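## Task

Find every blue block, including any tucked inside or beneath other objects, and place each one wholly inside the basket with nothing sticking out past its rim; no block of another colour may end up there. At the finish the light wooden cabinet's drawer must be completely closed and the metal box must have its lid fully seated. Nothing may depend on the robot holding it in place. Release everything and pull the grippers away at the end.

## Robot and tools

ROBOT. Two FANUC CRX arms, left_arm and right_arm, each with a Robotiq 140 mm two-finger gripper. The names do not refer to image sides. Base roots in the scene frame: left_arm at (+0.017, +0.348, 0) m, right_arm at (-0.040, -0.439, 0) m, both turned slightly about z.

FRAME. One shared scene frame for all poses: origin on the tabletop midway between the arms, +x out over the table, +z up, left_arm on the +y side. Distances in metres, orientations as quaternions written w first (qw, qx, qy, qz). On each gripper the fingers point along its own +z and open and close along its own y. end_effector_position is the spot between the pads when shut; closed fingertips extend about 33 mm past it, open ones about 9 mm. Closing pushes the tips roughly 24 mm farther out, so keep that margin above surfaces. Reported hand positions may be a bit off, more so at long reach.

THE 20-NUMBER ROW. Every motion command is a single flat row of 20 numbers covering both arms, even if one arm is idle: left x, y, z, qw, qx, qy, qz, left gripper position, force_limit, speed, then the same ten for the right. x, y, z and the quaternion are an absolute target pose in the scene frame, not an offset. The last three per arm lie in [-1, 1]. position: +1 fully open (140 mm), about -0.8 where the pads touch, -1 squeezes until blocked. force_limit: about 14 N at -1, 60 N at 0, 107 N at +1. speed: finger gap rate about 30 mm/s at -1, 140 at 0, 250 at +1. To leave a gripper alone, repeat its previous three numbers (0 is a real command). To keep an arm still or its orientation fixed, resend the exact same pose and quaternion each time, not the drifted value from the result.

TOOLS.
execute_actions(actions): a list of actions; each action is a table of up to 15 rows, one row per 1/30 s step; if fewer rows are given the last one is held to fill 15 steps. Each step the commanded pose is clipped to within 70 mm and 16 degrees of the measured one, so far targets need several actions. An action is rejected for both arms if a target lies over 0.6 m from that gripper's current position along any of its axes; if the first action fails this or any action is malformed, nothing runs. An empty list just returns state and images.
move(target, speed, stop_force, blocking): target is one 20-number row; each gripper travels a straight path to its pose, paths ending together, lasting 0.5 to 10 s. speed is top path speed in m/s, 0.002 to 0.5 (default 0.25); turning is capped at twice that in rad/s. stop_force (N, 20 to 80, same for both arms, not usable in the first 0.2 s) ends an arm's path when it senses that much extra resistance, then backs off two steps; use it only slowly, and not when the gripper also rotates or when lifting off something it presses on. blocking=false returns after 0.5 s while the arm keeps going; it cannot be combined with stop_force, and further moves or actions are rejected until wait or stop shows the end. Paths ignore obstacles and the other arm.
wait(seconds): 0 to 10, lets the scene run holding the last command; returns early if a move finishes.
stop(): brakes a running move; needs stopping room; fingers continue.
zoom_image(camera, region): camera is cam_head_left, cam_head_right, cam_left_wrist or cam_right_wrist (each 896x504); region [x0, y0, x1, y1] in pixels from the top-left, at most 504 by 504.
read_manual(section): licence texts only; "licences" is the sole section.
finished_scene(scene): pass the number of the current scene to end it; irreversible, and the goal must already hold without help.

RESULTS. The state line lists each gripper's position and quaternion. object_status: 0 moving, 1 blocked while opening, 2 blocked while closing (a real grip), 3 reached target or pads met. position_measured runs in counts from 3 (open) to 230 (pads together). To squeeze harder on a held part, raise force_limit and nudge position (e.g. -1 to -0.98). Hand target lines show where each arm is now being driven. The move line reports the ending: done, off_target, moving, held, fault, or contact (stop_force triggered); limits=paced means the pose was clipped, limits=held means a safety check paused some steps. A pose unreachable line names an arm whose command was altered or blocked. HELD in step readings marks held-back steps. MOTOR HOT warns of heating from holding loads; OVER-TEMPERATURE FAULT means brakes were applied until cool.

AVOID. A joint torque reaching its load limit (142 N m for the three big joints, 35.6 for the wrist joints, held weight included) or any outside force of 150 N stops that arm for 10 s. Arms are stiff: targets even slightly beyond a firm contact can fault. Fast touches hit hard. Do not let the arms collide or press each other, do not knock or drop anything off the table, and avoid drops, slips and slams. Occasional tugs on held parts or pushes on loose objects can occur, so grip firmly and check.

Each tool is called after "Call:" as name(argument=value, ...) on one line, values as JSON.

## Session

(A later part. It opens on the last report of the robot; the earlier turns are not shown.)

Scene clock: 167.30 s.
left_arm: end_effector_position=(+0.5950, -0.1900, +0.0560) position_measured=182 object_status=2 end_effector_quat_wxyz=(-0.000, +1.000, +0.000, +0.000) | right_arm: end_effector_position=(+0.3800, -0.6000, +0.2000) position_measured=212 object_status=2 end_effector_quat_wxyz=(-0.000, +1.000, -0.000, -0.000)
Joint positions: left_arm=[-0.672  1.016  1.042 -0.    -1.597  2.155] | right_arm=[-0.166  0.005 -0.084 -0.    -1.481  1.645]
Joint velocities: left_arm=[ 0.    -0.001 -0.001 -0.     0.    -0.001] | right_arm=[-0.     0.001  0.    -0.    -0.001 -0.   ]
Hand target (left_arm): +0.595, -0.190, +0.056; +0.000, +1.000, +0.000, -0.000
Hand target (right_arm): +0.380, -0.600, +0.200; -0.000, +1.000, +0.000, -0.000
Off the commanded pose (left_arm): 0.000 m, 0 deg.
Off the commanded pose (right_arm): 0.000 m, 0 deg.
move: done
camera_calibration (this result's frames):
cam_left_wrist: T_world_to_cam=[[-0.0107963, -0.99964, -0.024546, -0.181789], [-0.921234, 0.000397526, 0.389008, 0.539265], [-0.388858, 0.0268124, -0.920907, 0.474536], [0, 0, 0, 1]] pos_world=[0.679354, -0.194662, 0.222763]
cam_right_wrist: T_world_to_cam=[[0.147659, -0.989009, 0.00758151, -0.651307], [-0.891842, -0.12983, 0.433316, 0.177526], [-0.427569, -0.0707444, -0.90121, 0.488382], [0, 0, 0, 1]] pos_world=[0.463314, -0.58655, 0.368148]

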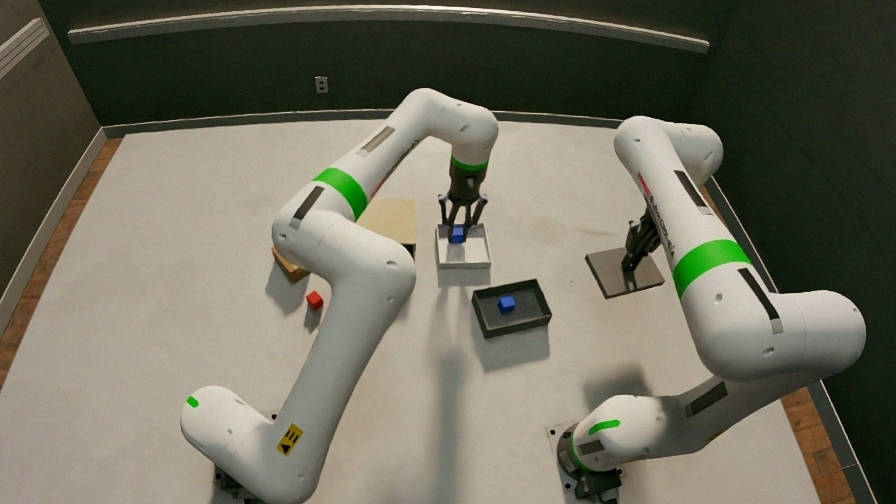

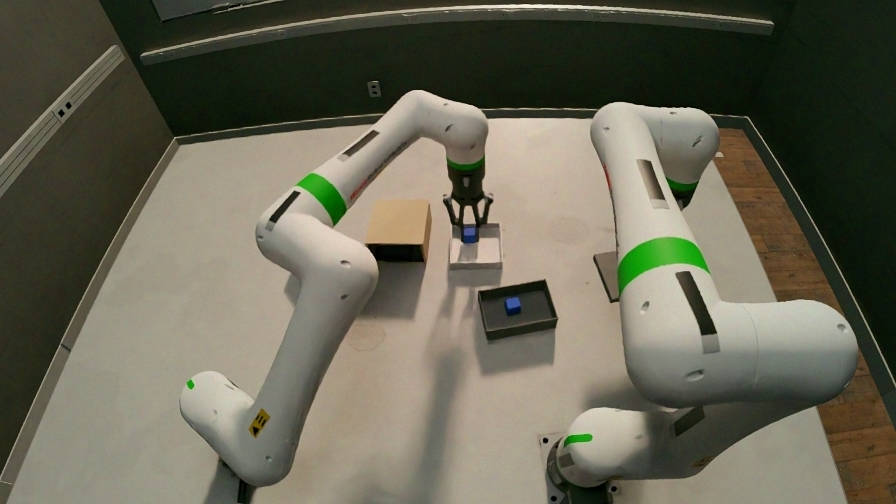

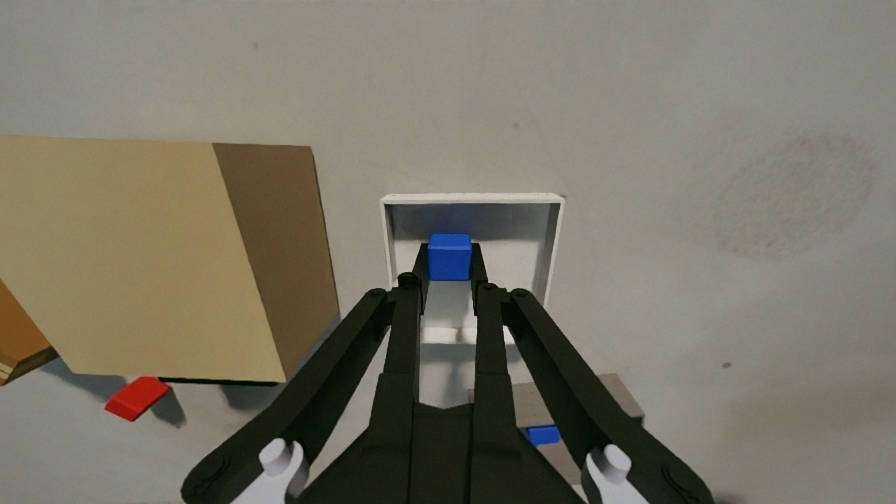

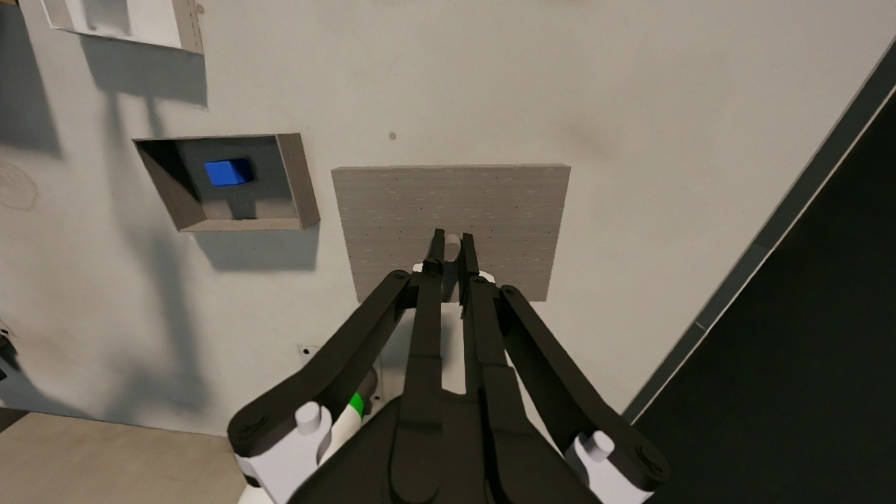

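Call:
move(target=[0.595,-0.19,0.056,0,1,0,0,-0.1,0,0,0.38,-0.60,0.2,0,1,0,0,-1,0.5,0], speed=0.06)

Call:
move(target=[0.595,-0.19,0.11,0,1,0,0,-0.1,0,0,0.38,-0.60,0.2,0,1,0,0,-1,0.5,0], speed=0.1)

Call:
move(target=[0.365,-0.31,0.15,0,0.99725,0.0741,0,-0.1,0,0,0.38,-0.60,0.2,0,1,0,0,-1,0.5,0], speed=0.15)

Scene clock: 178.73 s.
left_arm: end_effector_position=(+0.5950, -0.1900, +0.0560) position_measured=141 object_status=3 end_effector_quat_wxyz=(+0.000, +1.000, -0.000, -0.000) | right_arm: end_effector_position=(+0.3800, -0.6000, +0.2000) position_measured=212 object_status=2 end_effector_quat_wxyz=(-0.000, +1.000, -0.000, -0.000)
Joint positions: left_arm=[-0.672  1.016  1.042  0.    -1.597  2.155] | right_arm=[-0.166  0.005 -0.084 -0.    -1.481  1.645]
Joint velocities: left_arm=[-0.    -0.     0.001  0.001 -0.001  0.002] | right_arm=[ 0.001 -0.    -0.001  0.     0.001  0.   ]
Hand target (left_arm): +0.595, -0.190, +0.056; +0.000, +1.000, -0.000, -0.000
Hand target (right_arm): +0.380, -0.600, +0.200; -0.000, +1.000, +0.000, -0.000
Off the commanded pose (left_arm): 0.000 m, 0 deg.
Off the commanded pose (right_arm): 0.000 m, 0 deg.
move: done
camera_calibration (this result's frames):
cam_left_wrist: T_world_to_cam=[[-0.0109928, -0.99964, -0.0244738, -0.181662], [-0.921193, 0.000603799, 0.389105, 0.539269], [-0.38895, 0.0268224, -0.920868, 0.474553], [0, 0, 0, 1]] pos_world=[0.679352, -0.194651, 0.222723]
cam_right_wrist: T_world_to_cam=[[0.147659, -0.989009, 0.00758148, -0.651307], [-0.891842, -0.12983, 0.433315, 0.177526], [-0.427569, -0.0707443, -0.90121, 0.488382], [0, 0, 0, 1]] pos_world=[0.463314, -0.58655, 0.368148]

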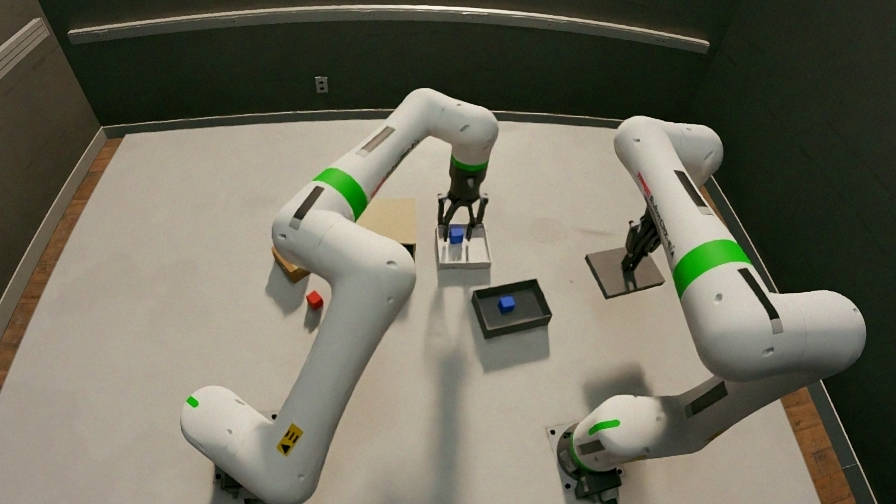

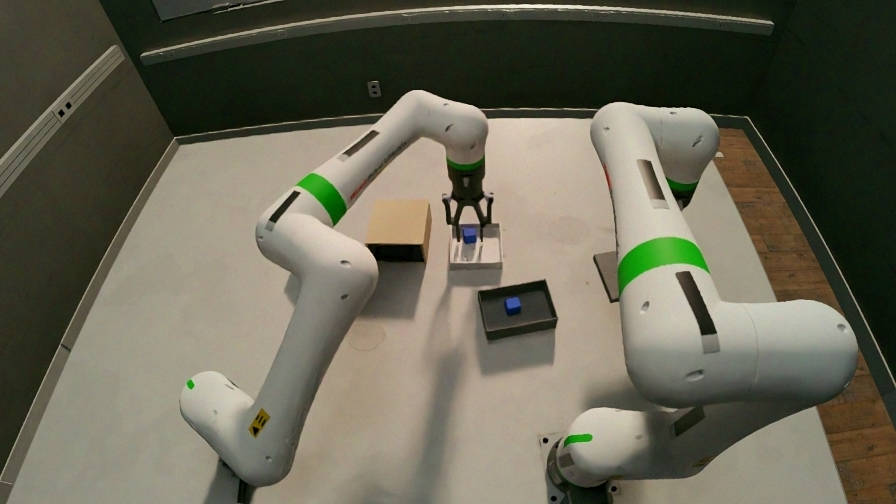

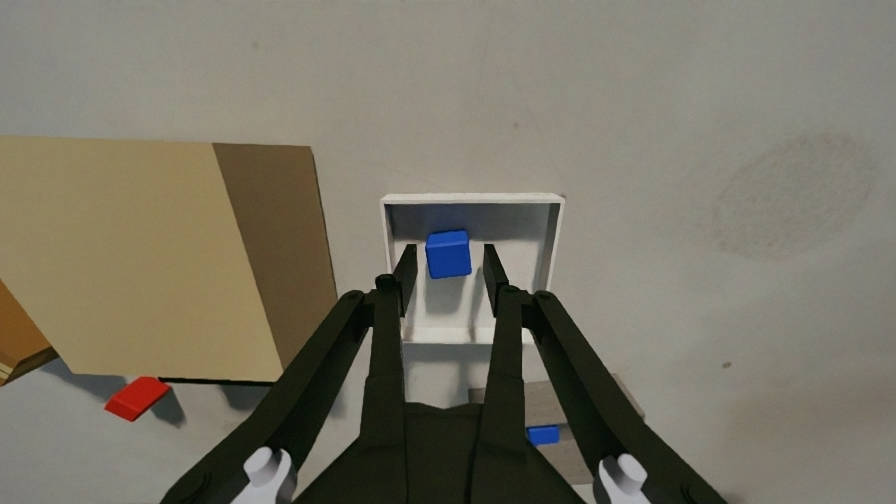

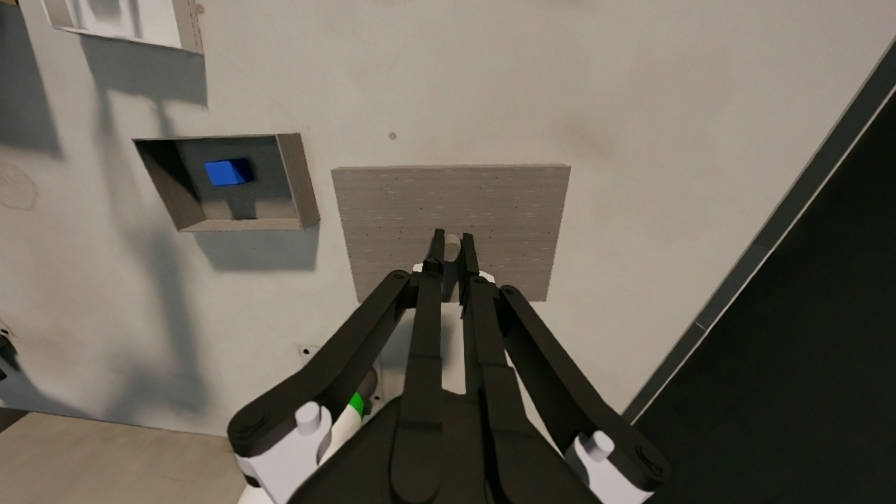

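Scene clock: 179.60 s.
left_arm: end_effector_position=(+0.5950, -0.1900, +0.1100) position_measured=141 object_status=3 end_effector_quat_wxyz=(+0.000, +1.000, -0.000, -0.000) | right_arm: end_effector_position=(+0.3800, -0.6000, +0.2000) position_measured=212 object_status=2 end_effector_quat_wxyz=(-0.000, +1.000, -0.000, -0.000)
Joint positions: left_arm=[-0.672  1.047  1.226  0.    -1.75   2.154] | right_arm=[-0.166  0.005 -0.084 -0.    -1.481  1.645]
Joint velocities: left_arm=[-0.     0.005  0.011  0.001 -0.005 -0.001] | right_arm=[ 0.     0.    -0.001  0.    -0.001 -0.   ]
Hand target (left_arm): +0.595, -0.190, +0.110; -0.000, +1.000, -0.000, +0.000
Hand target (right_arm): +0.380, -0.600, +0.200; -0.000, +1.000, +0.000, -0.000
Off the commanded pose (left_arm): 0.000 m, 0 deg.
Off the commanded pose (right_arm): 0.000 m, 0 deg.
move: done
camera_calibration (this result's frames):
cam_left_wrist: T_world_to_cam=[[-0.0111936, -0.999646, -0.0241297, -0.180237], [-0.921117, 0.000917588, 0.389285, 0.518231], [-0.389125, 0.0265838, -0.920801, 0.524335], [0, 0, 0, 1]] pos_world=[0.679366, -0.194587, 0.276719]
cam_right_wrist: T_world_to_cam=[[0.147659, -0.989009, 0.00758136, -0.651307], [-0.891842, -0.12983, 0.433316, 0.177526], [-0.427569, -0.0707443, -0.90121, 0.488382], [0, 0, 0, 1]] pos_world=[0.463314, -0.58655, 0.368148]

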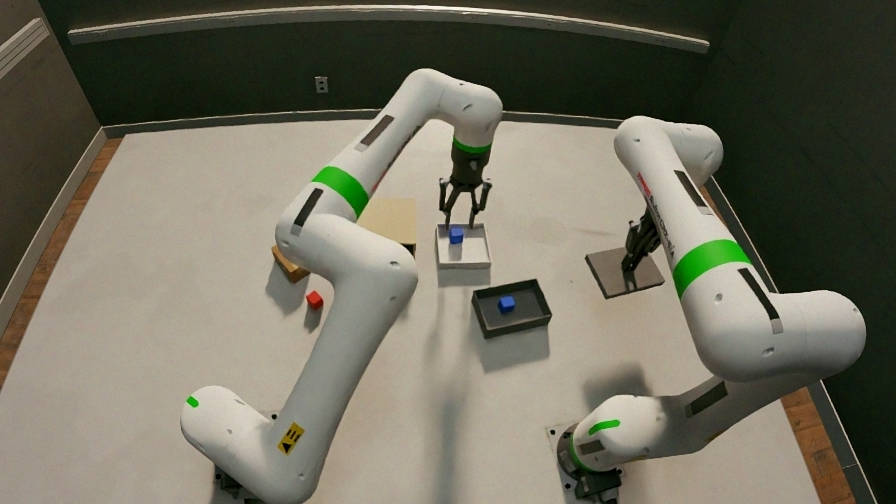

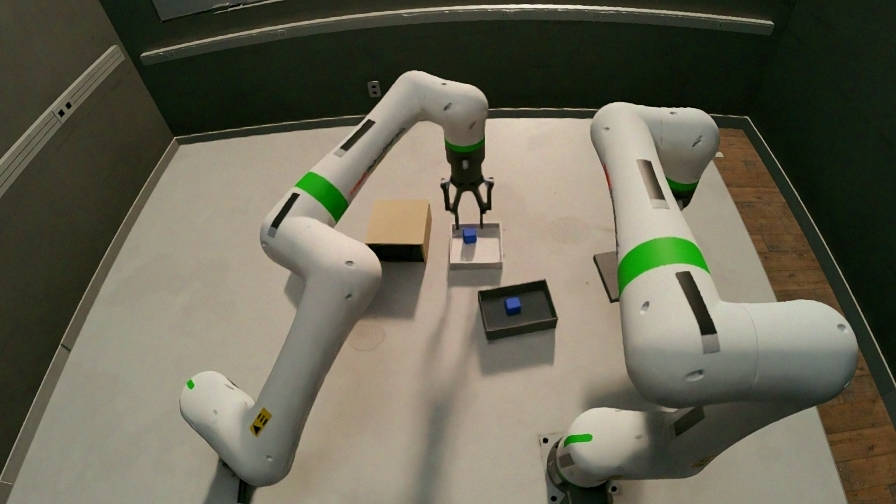

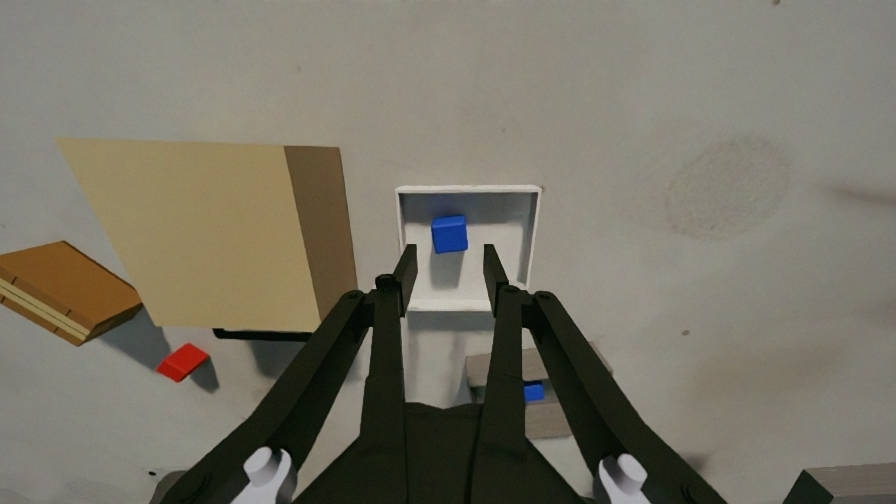

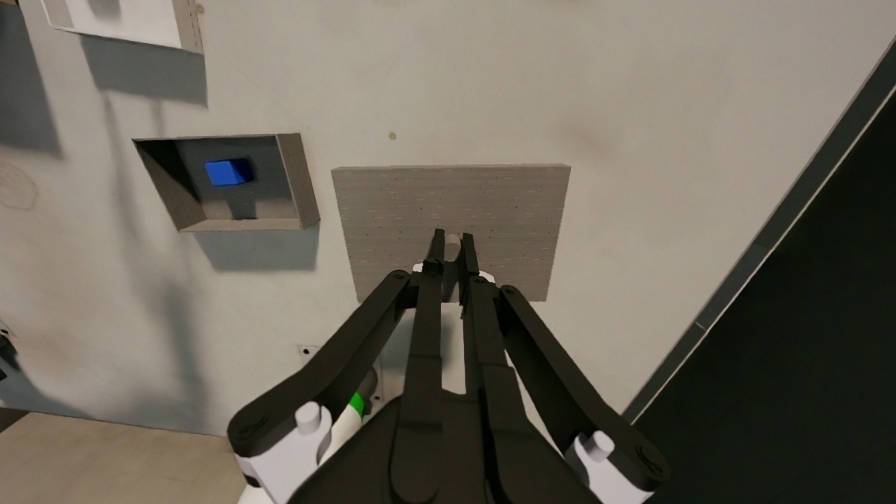

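Scene clock: 181.70 s.
left_arm: end_effector_position=(+0.3654, -0.3100, +0.1501) position_measured=141 object_status=3 end_effector_quat_wxyz=(-0.000, +0.997, +0.074, +0.000) | right_arm: end_effector_position=(+0.3800, -0.6000, +0.2000) position_measured=212 object_status=2 end_effector_quat_wxyz=(-0.000, +1.000, -0.000, -0.000)
Joint positions: left_arm=[-0.997  0.84   0.953 -0.001 -1.683  2.628] | right_arm=[-0.166  0.005 -0.084 -0.    -1.481  1.645]
Joint velocities: left_arm=[-0.001  0.003  0.001 -0.001 -0.001 -0.   ] | right_arm=[-0.     0.001 -0.    -0.    -0.     0.   ]
Hand target (left_arm): +0.365, -0.310, +0.150; -0.000, +0.997, +0.074, +0.000
Hand target (right_arm): +0.380, -0.600, +0.200; -0.000, +1.000, +0.000, -0.000
Off the commanded pose (left_arm): 0.000 m, 0 deg.
Off the commanded pose (right_arm): 0.000 m, 0 deg.
move: done
camera_calibration (this result's frames):
cam_left_wrist: T_world_to_cam=[[0.137033, -0.990246, -0.0252038, -0.352917], [-0.91128, -0.135998, 0.388682, 0.245292], [-0.388318, -0.0302944, -0.921027, 0.457195], [0, 0, 0, 1]] pos_world=[0.449428, -0.302265, 0.316854]
cam_right_wrist: T_world_to_cam=[[0.147659, -0.989009, 0.00758164, -0.651307], [-0.891842, -0.12983, 0.433315, 0.177527], [-0.427569, -0.0707444, -0.90121, 0.488382], [0, 0, 0, 1]] pos_world=[0.463314, -0.58655, 0.368148]

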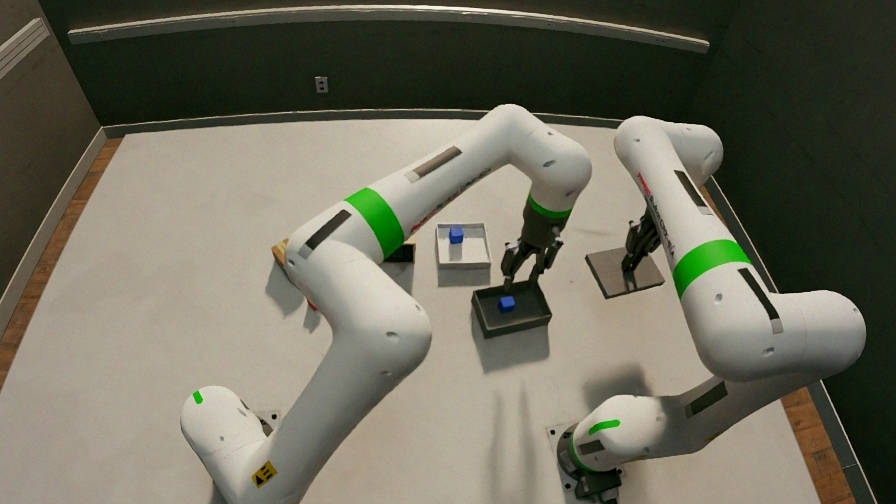

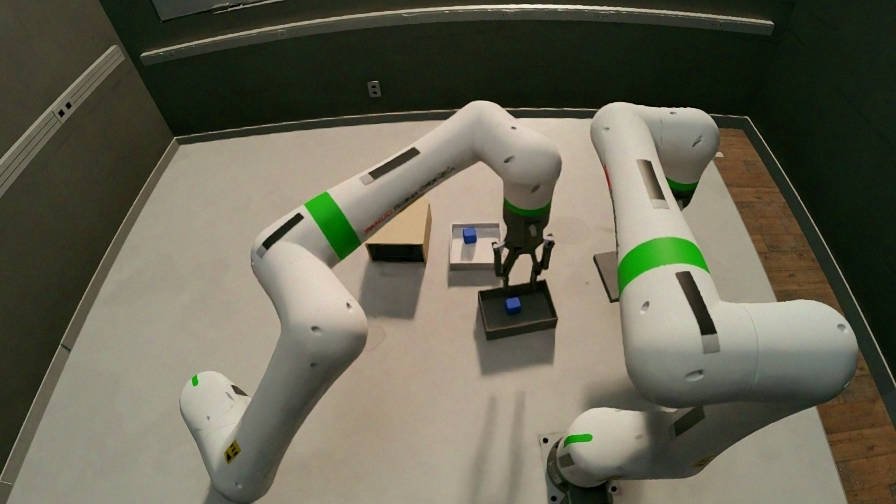

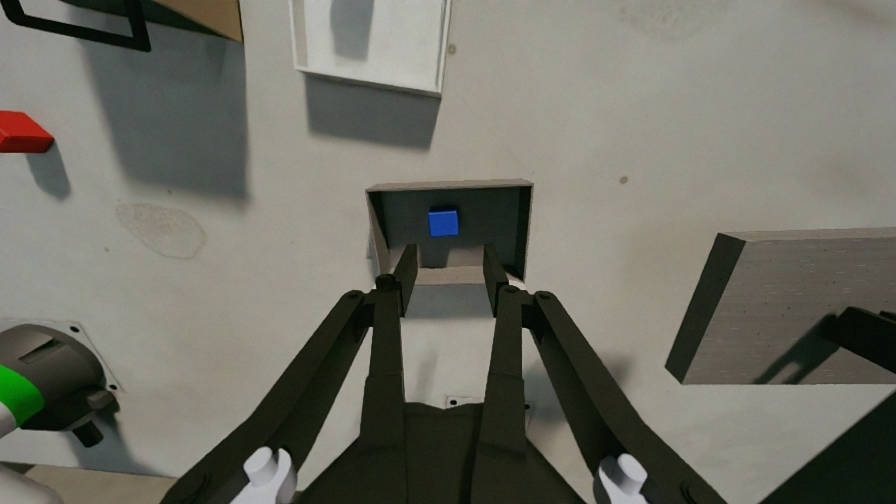

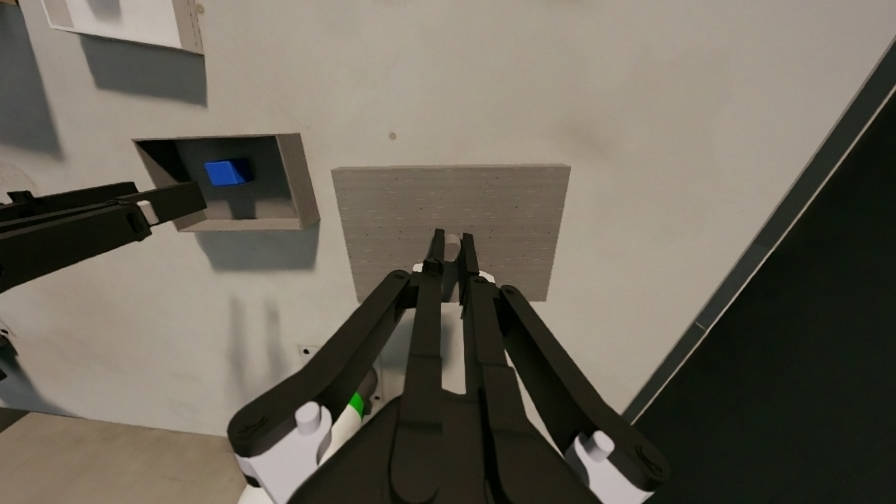

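Call:
move(target=[0.369,-0.302,0.10,0,0.99725,0.0741,0,-0.1,0,0,0.38,-0.60,0.2,0,1,0,0,-1,0.5,0], speed=0.1)

Call:
move(target=[0.369,-0.302,0.048,0,0.99725,0.0741,0,-0.1,0,0,0.38,-0.60,0.2,0,1,0,0,-1,0.5,0], speed=0.05)

Scene clock: 192.77 s.
left_arm: end_effector_position=(+0.3690, -0.3020, +0.1000) position_measured=141 object_status=3 end_effector_quat_wxyz=(+0.000, +0.997, +0.074, -0.000) | right_arm: end_effector_position=(+0.3800, -0.6000, +0.2000) position_measured=212 object_status=2 end_effector_quat_wxyz=(-0.000, +1.000, -0.000, -0.000)
Joint positions: left_arm=[-0.986  0.811  0.786  0.    -1.545  2.617] | right_arm=[-0.166  0.005 -0.084 -0.    -1.481  1.645]
Joint velocities: left_arm=[ 0.    -0.001 -0.001 -0.     0.002 -0.   ] | right_arm=[-0.    -0.    -0.     0.     0.001  0.001]
Hand target (left_arm): +0.369, -0.302, +0.100; +0.000, +0.997, +0.074, -0.000
Hand target (right_arm): +0.380, -0.600, +0.200; -0.000, +1.000, +0.000, -0.000
Off the commanded pose (left_arm): 0.000 m, 0 deg.
Off the commanded pose (right_arm): 0.000 m, 0 deg.
move: done
camera_calibration (this result's frames):
cam_left_wrist: T_world_to_cam=[[0.137043, -0.990264, -0.0244083, -0.346858], [-0.911151, -0.135685, 0.389093, 0.269133], [-0.388617, -0.0310829, -0.920875, 0.4126], [0, 0, 0, 1]] pos_world=[0.453099, -0.294139, 0.266769]
cam_right_wrist: T_world_to_cam=[[0.147651, -0.98901, 0.00758154, -0.651304], [-0.891843, -0.129823, 0.433316, 0.177531], [-0.427569, -0.0707411, -0.90121, 0.488384], [0, 0, 0, 1]] pos_world=[0.463314, -0.586551, 0.368148]

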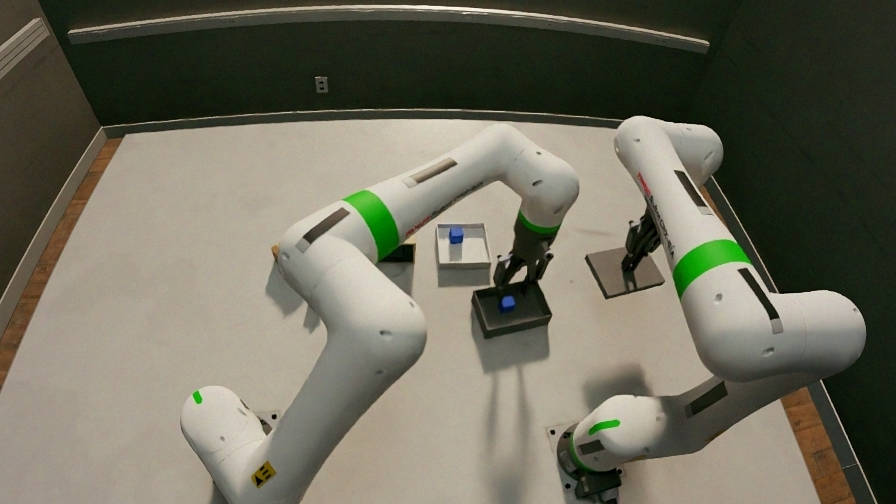

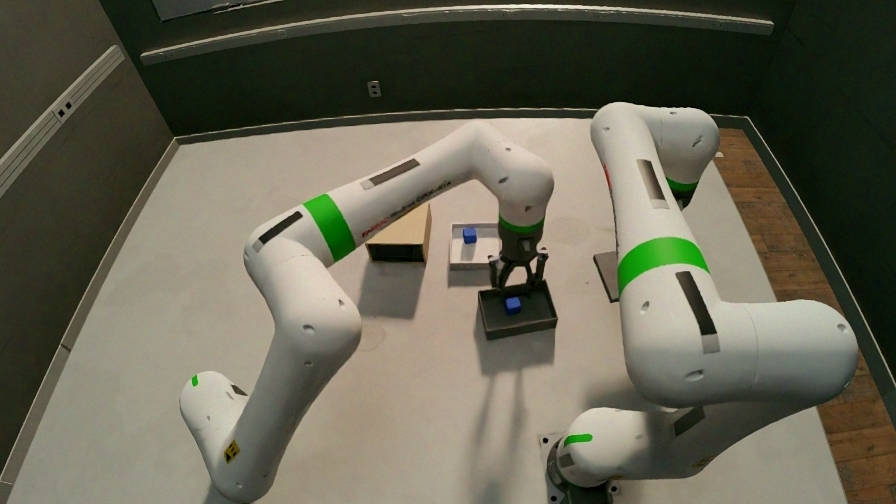

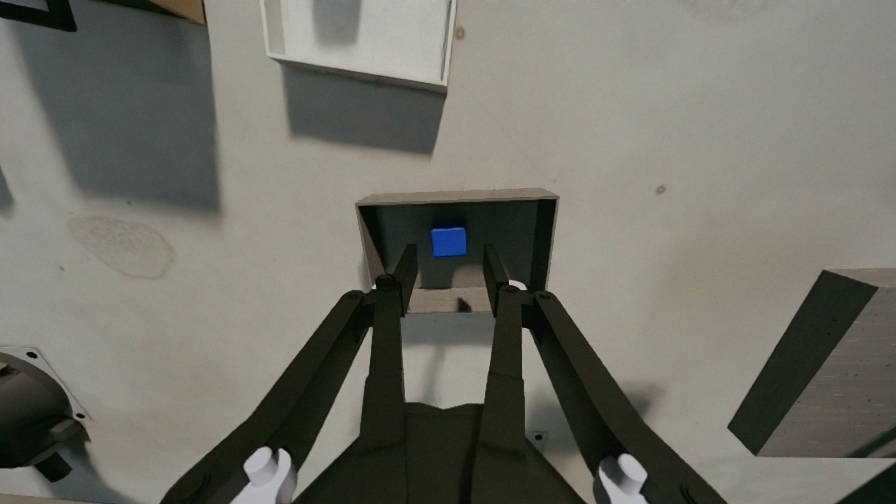

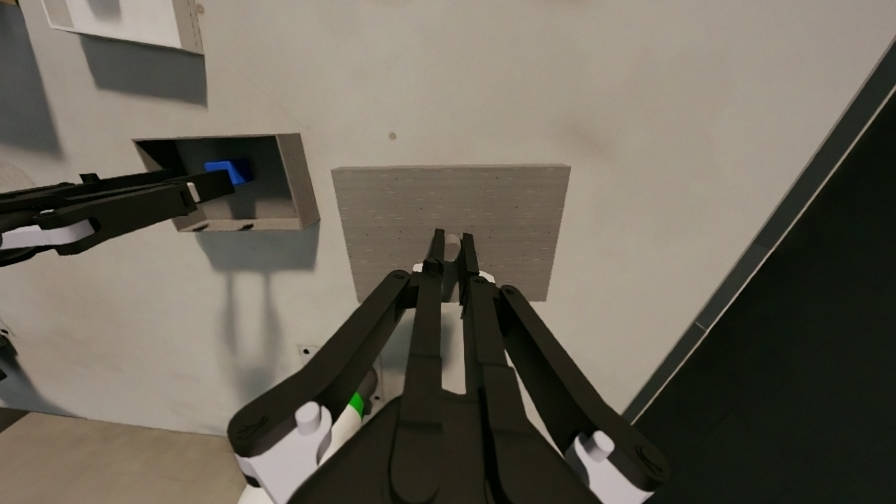

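Scene clock: 194.07 s.
left_arm: end_effector_position=(+0.3690, -0.3020, +0.0480) position_measured=141 object_status=3 end_effector_quat_wxyz=(+0.000, +0.997, +0.074, -0.000) | right_arm: end_effector_position=(+0.3800, -0.6000, +0.2000) position_measured=212 object_status=2 end_effector_quat_wxyz=(-0.000, +1.000, -0.000, -0.000)
Joint positions: left_arm=[-0.986  0.825  0.688  0.    -1.434  2.617] | right_arm=[-0.166  0.005 -0.084 -0.    -1.481  1.645]
Joint velocities: left_arm=[ 0.    -0.     0.     0.001  0.001  0.001] | right_arm=[-0.     0.001 -0.001 -0.     0.001  0.   ]
Hand target (left_arm): +0.369, -0.302, +0.048; -0.000, +0.997, +0.074, +0.000
Hand target (right_arm): +0.380, -0.600, +0.200; -0.000, +1.000, +0.000, -0.000
Off the commanded pose (left_arm): 0.000 m, 0 deg.
Off the commanded pose (right_arm): 0.000 m, 0 deg.
move: done
camera_calibration (this result's frames):
cam_left_wrist: T_world_to_cam=[[0.137006, -0.990269, -0.0244475, -0.348114], [-0.911145, -0.135665, 0.389114, 0.289376], [-0.388644, -0.0310357, -0.920865, 0.36473], [0, 0, 0, 1]] pos_world=[0.453107, -0.294148, 0.214756]
cam_right_wrist: T_world_to_cam=[[0.147651, -0.98901, 0.00758144, -0.651304], [-0.891843, -0.129823, 0.433316, 0.177531], [-0.427569, -0.0707409, -0.90121, 0.488384], [0, 0, 0, 1]] pos_world=[0.463314, -0.586551, 0.368148]

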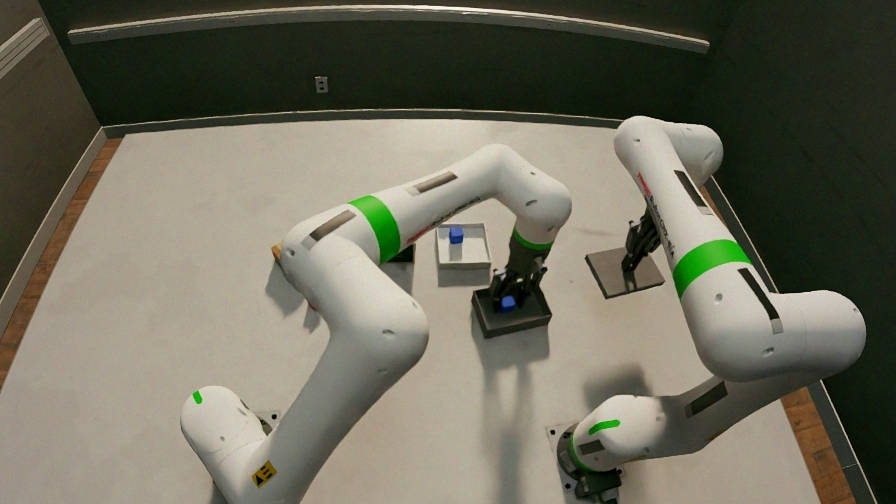

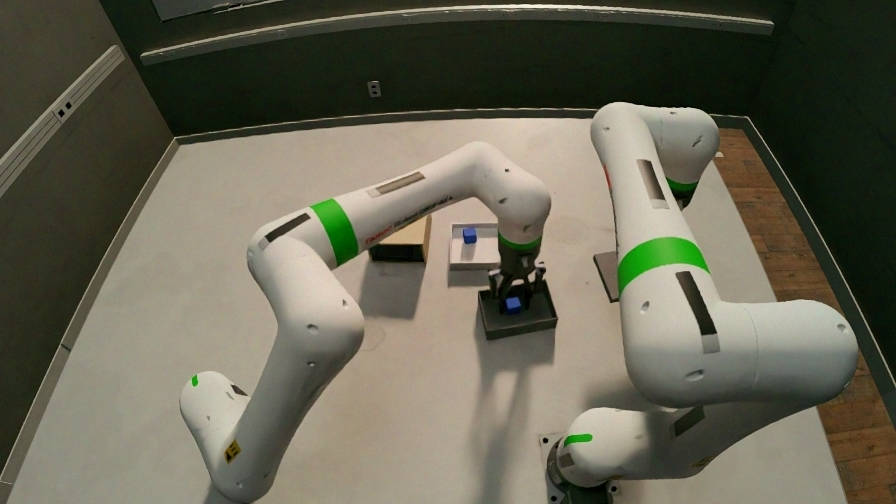

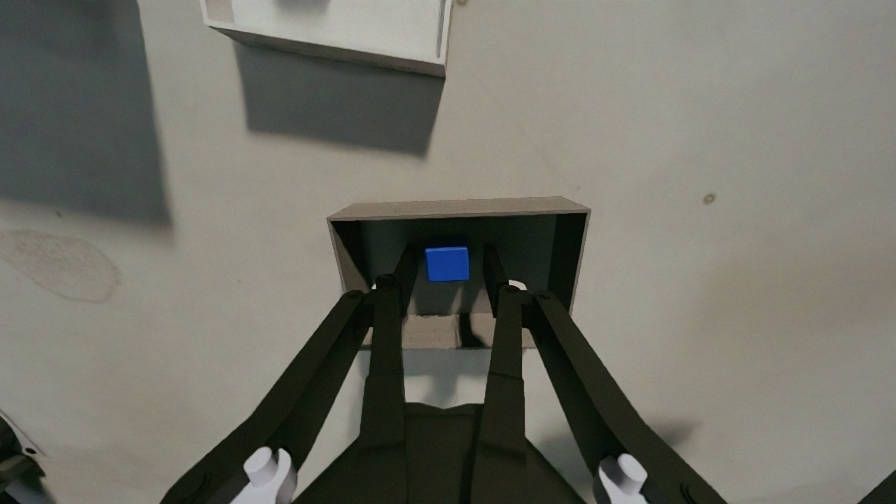

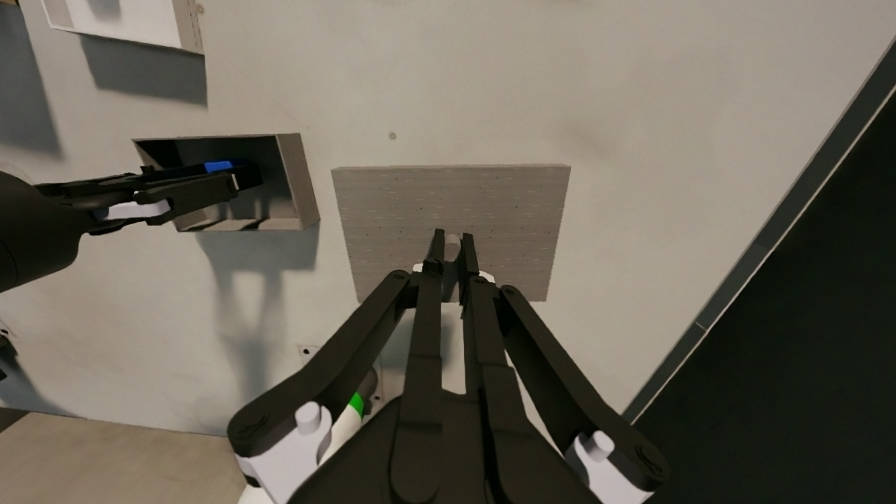

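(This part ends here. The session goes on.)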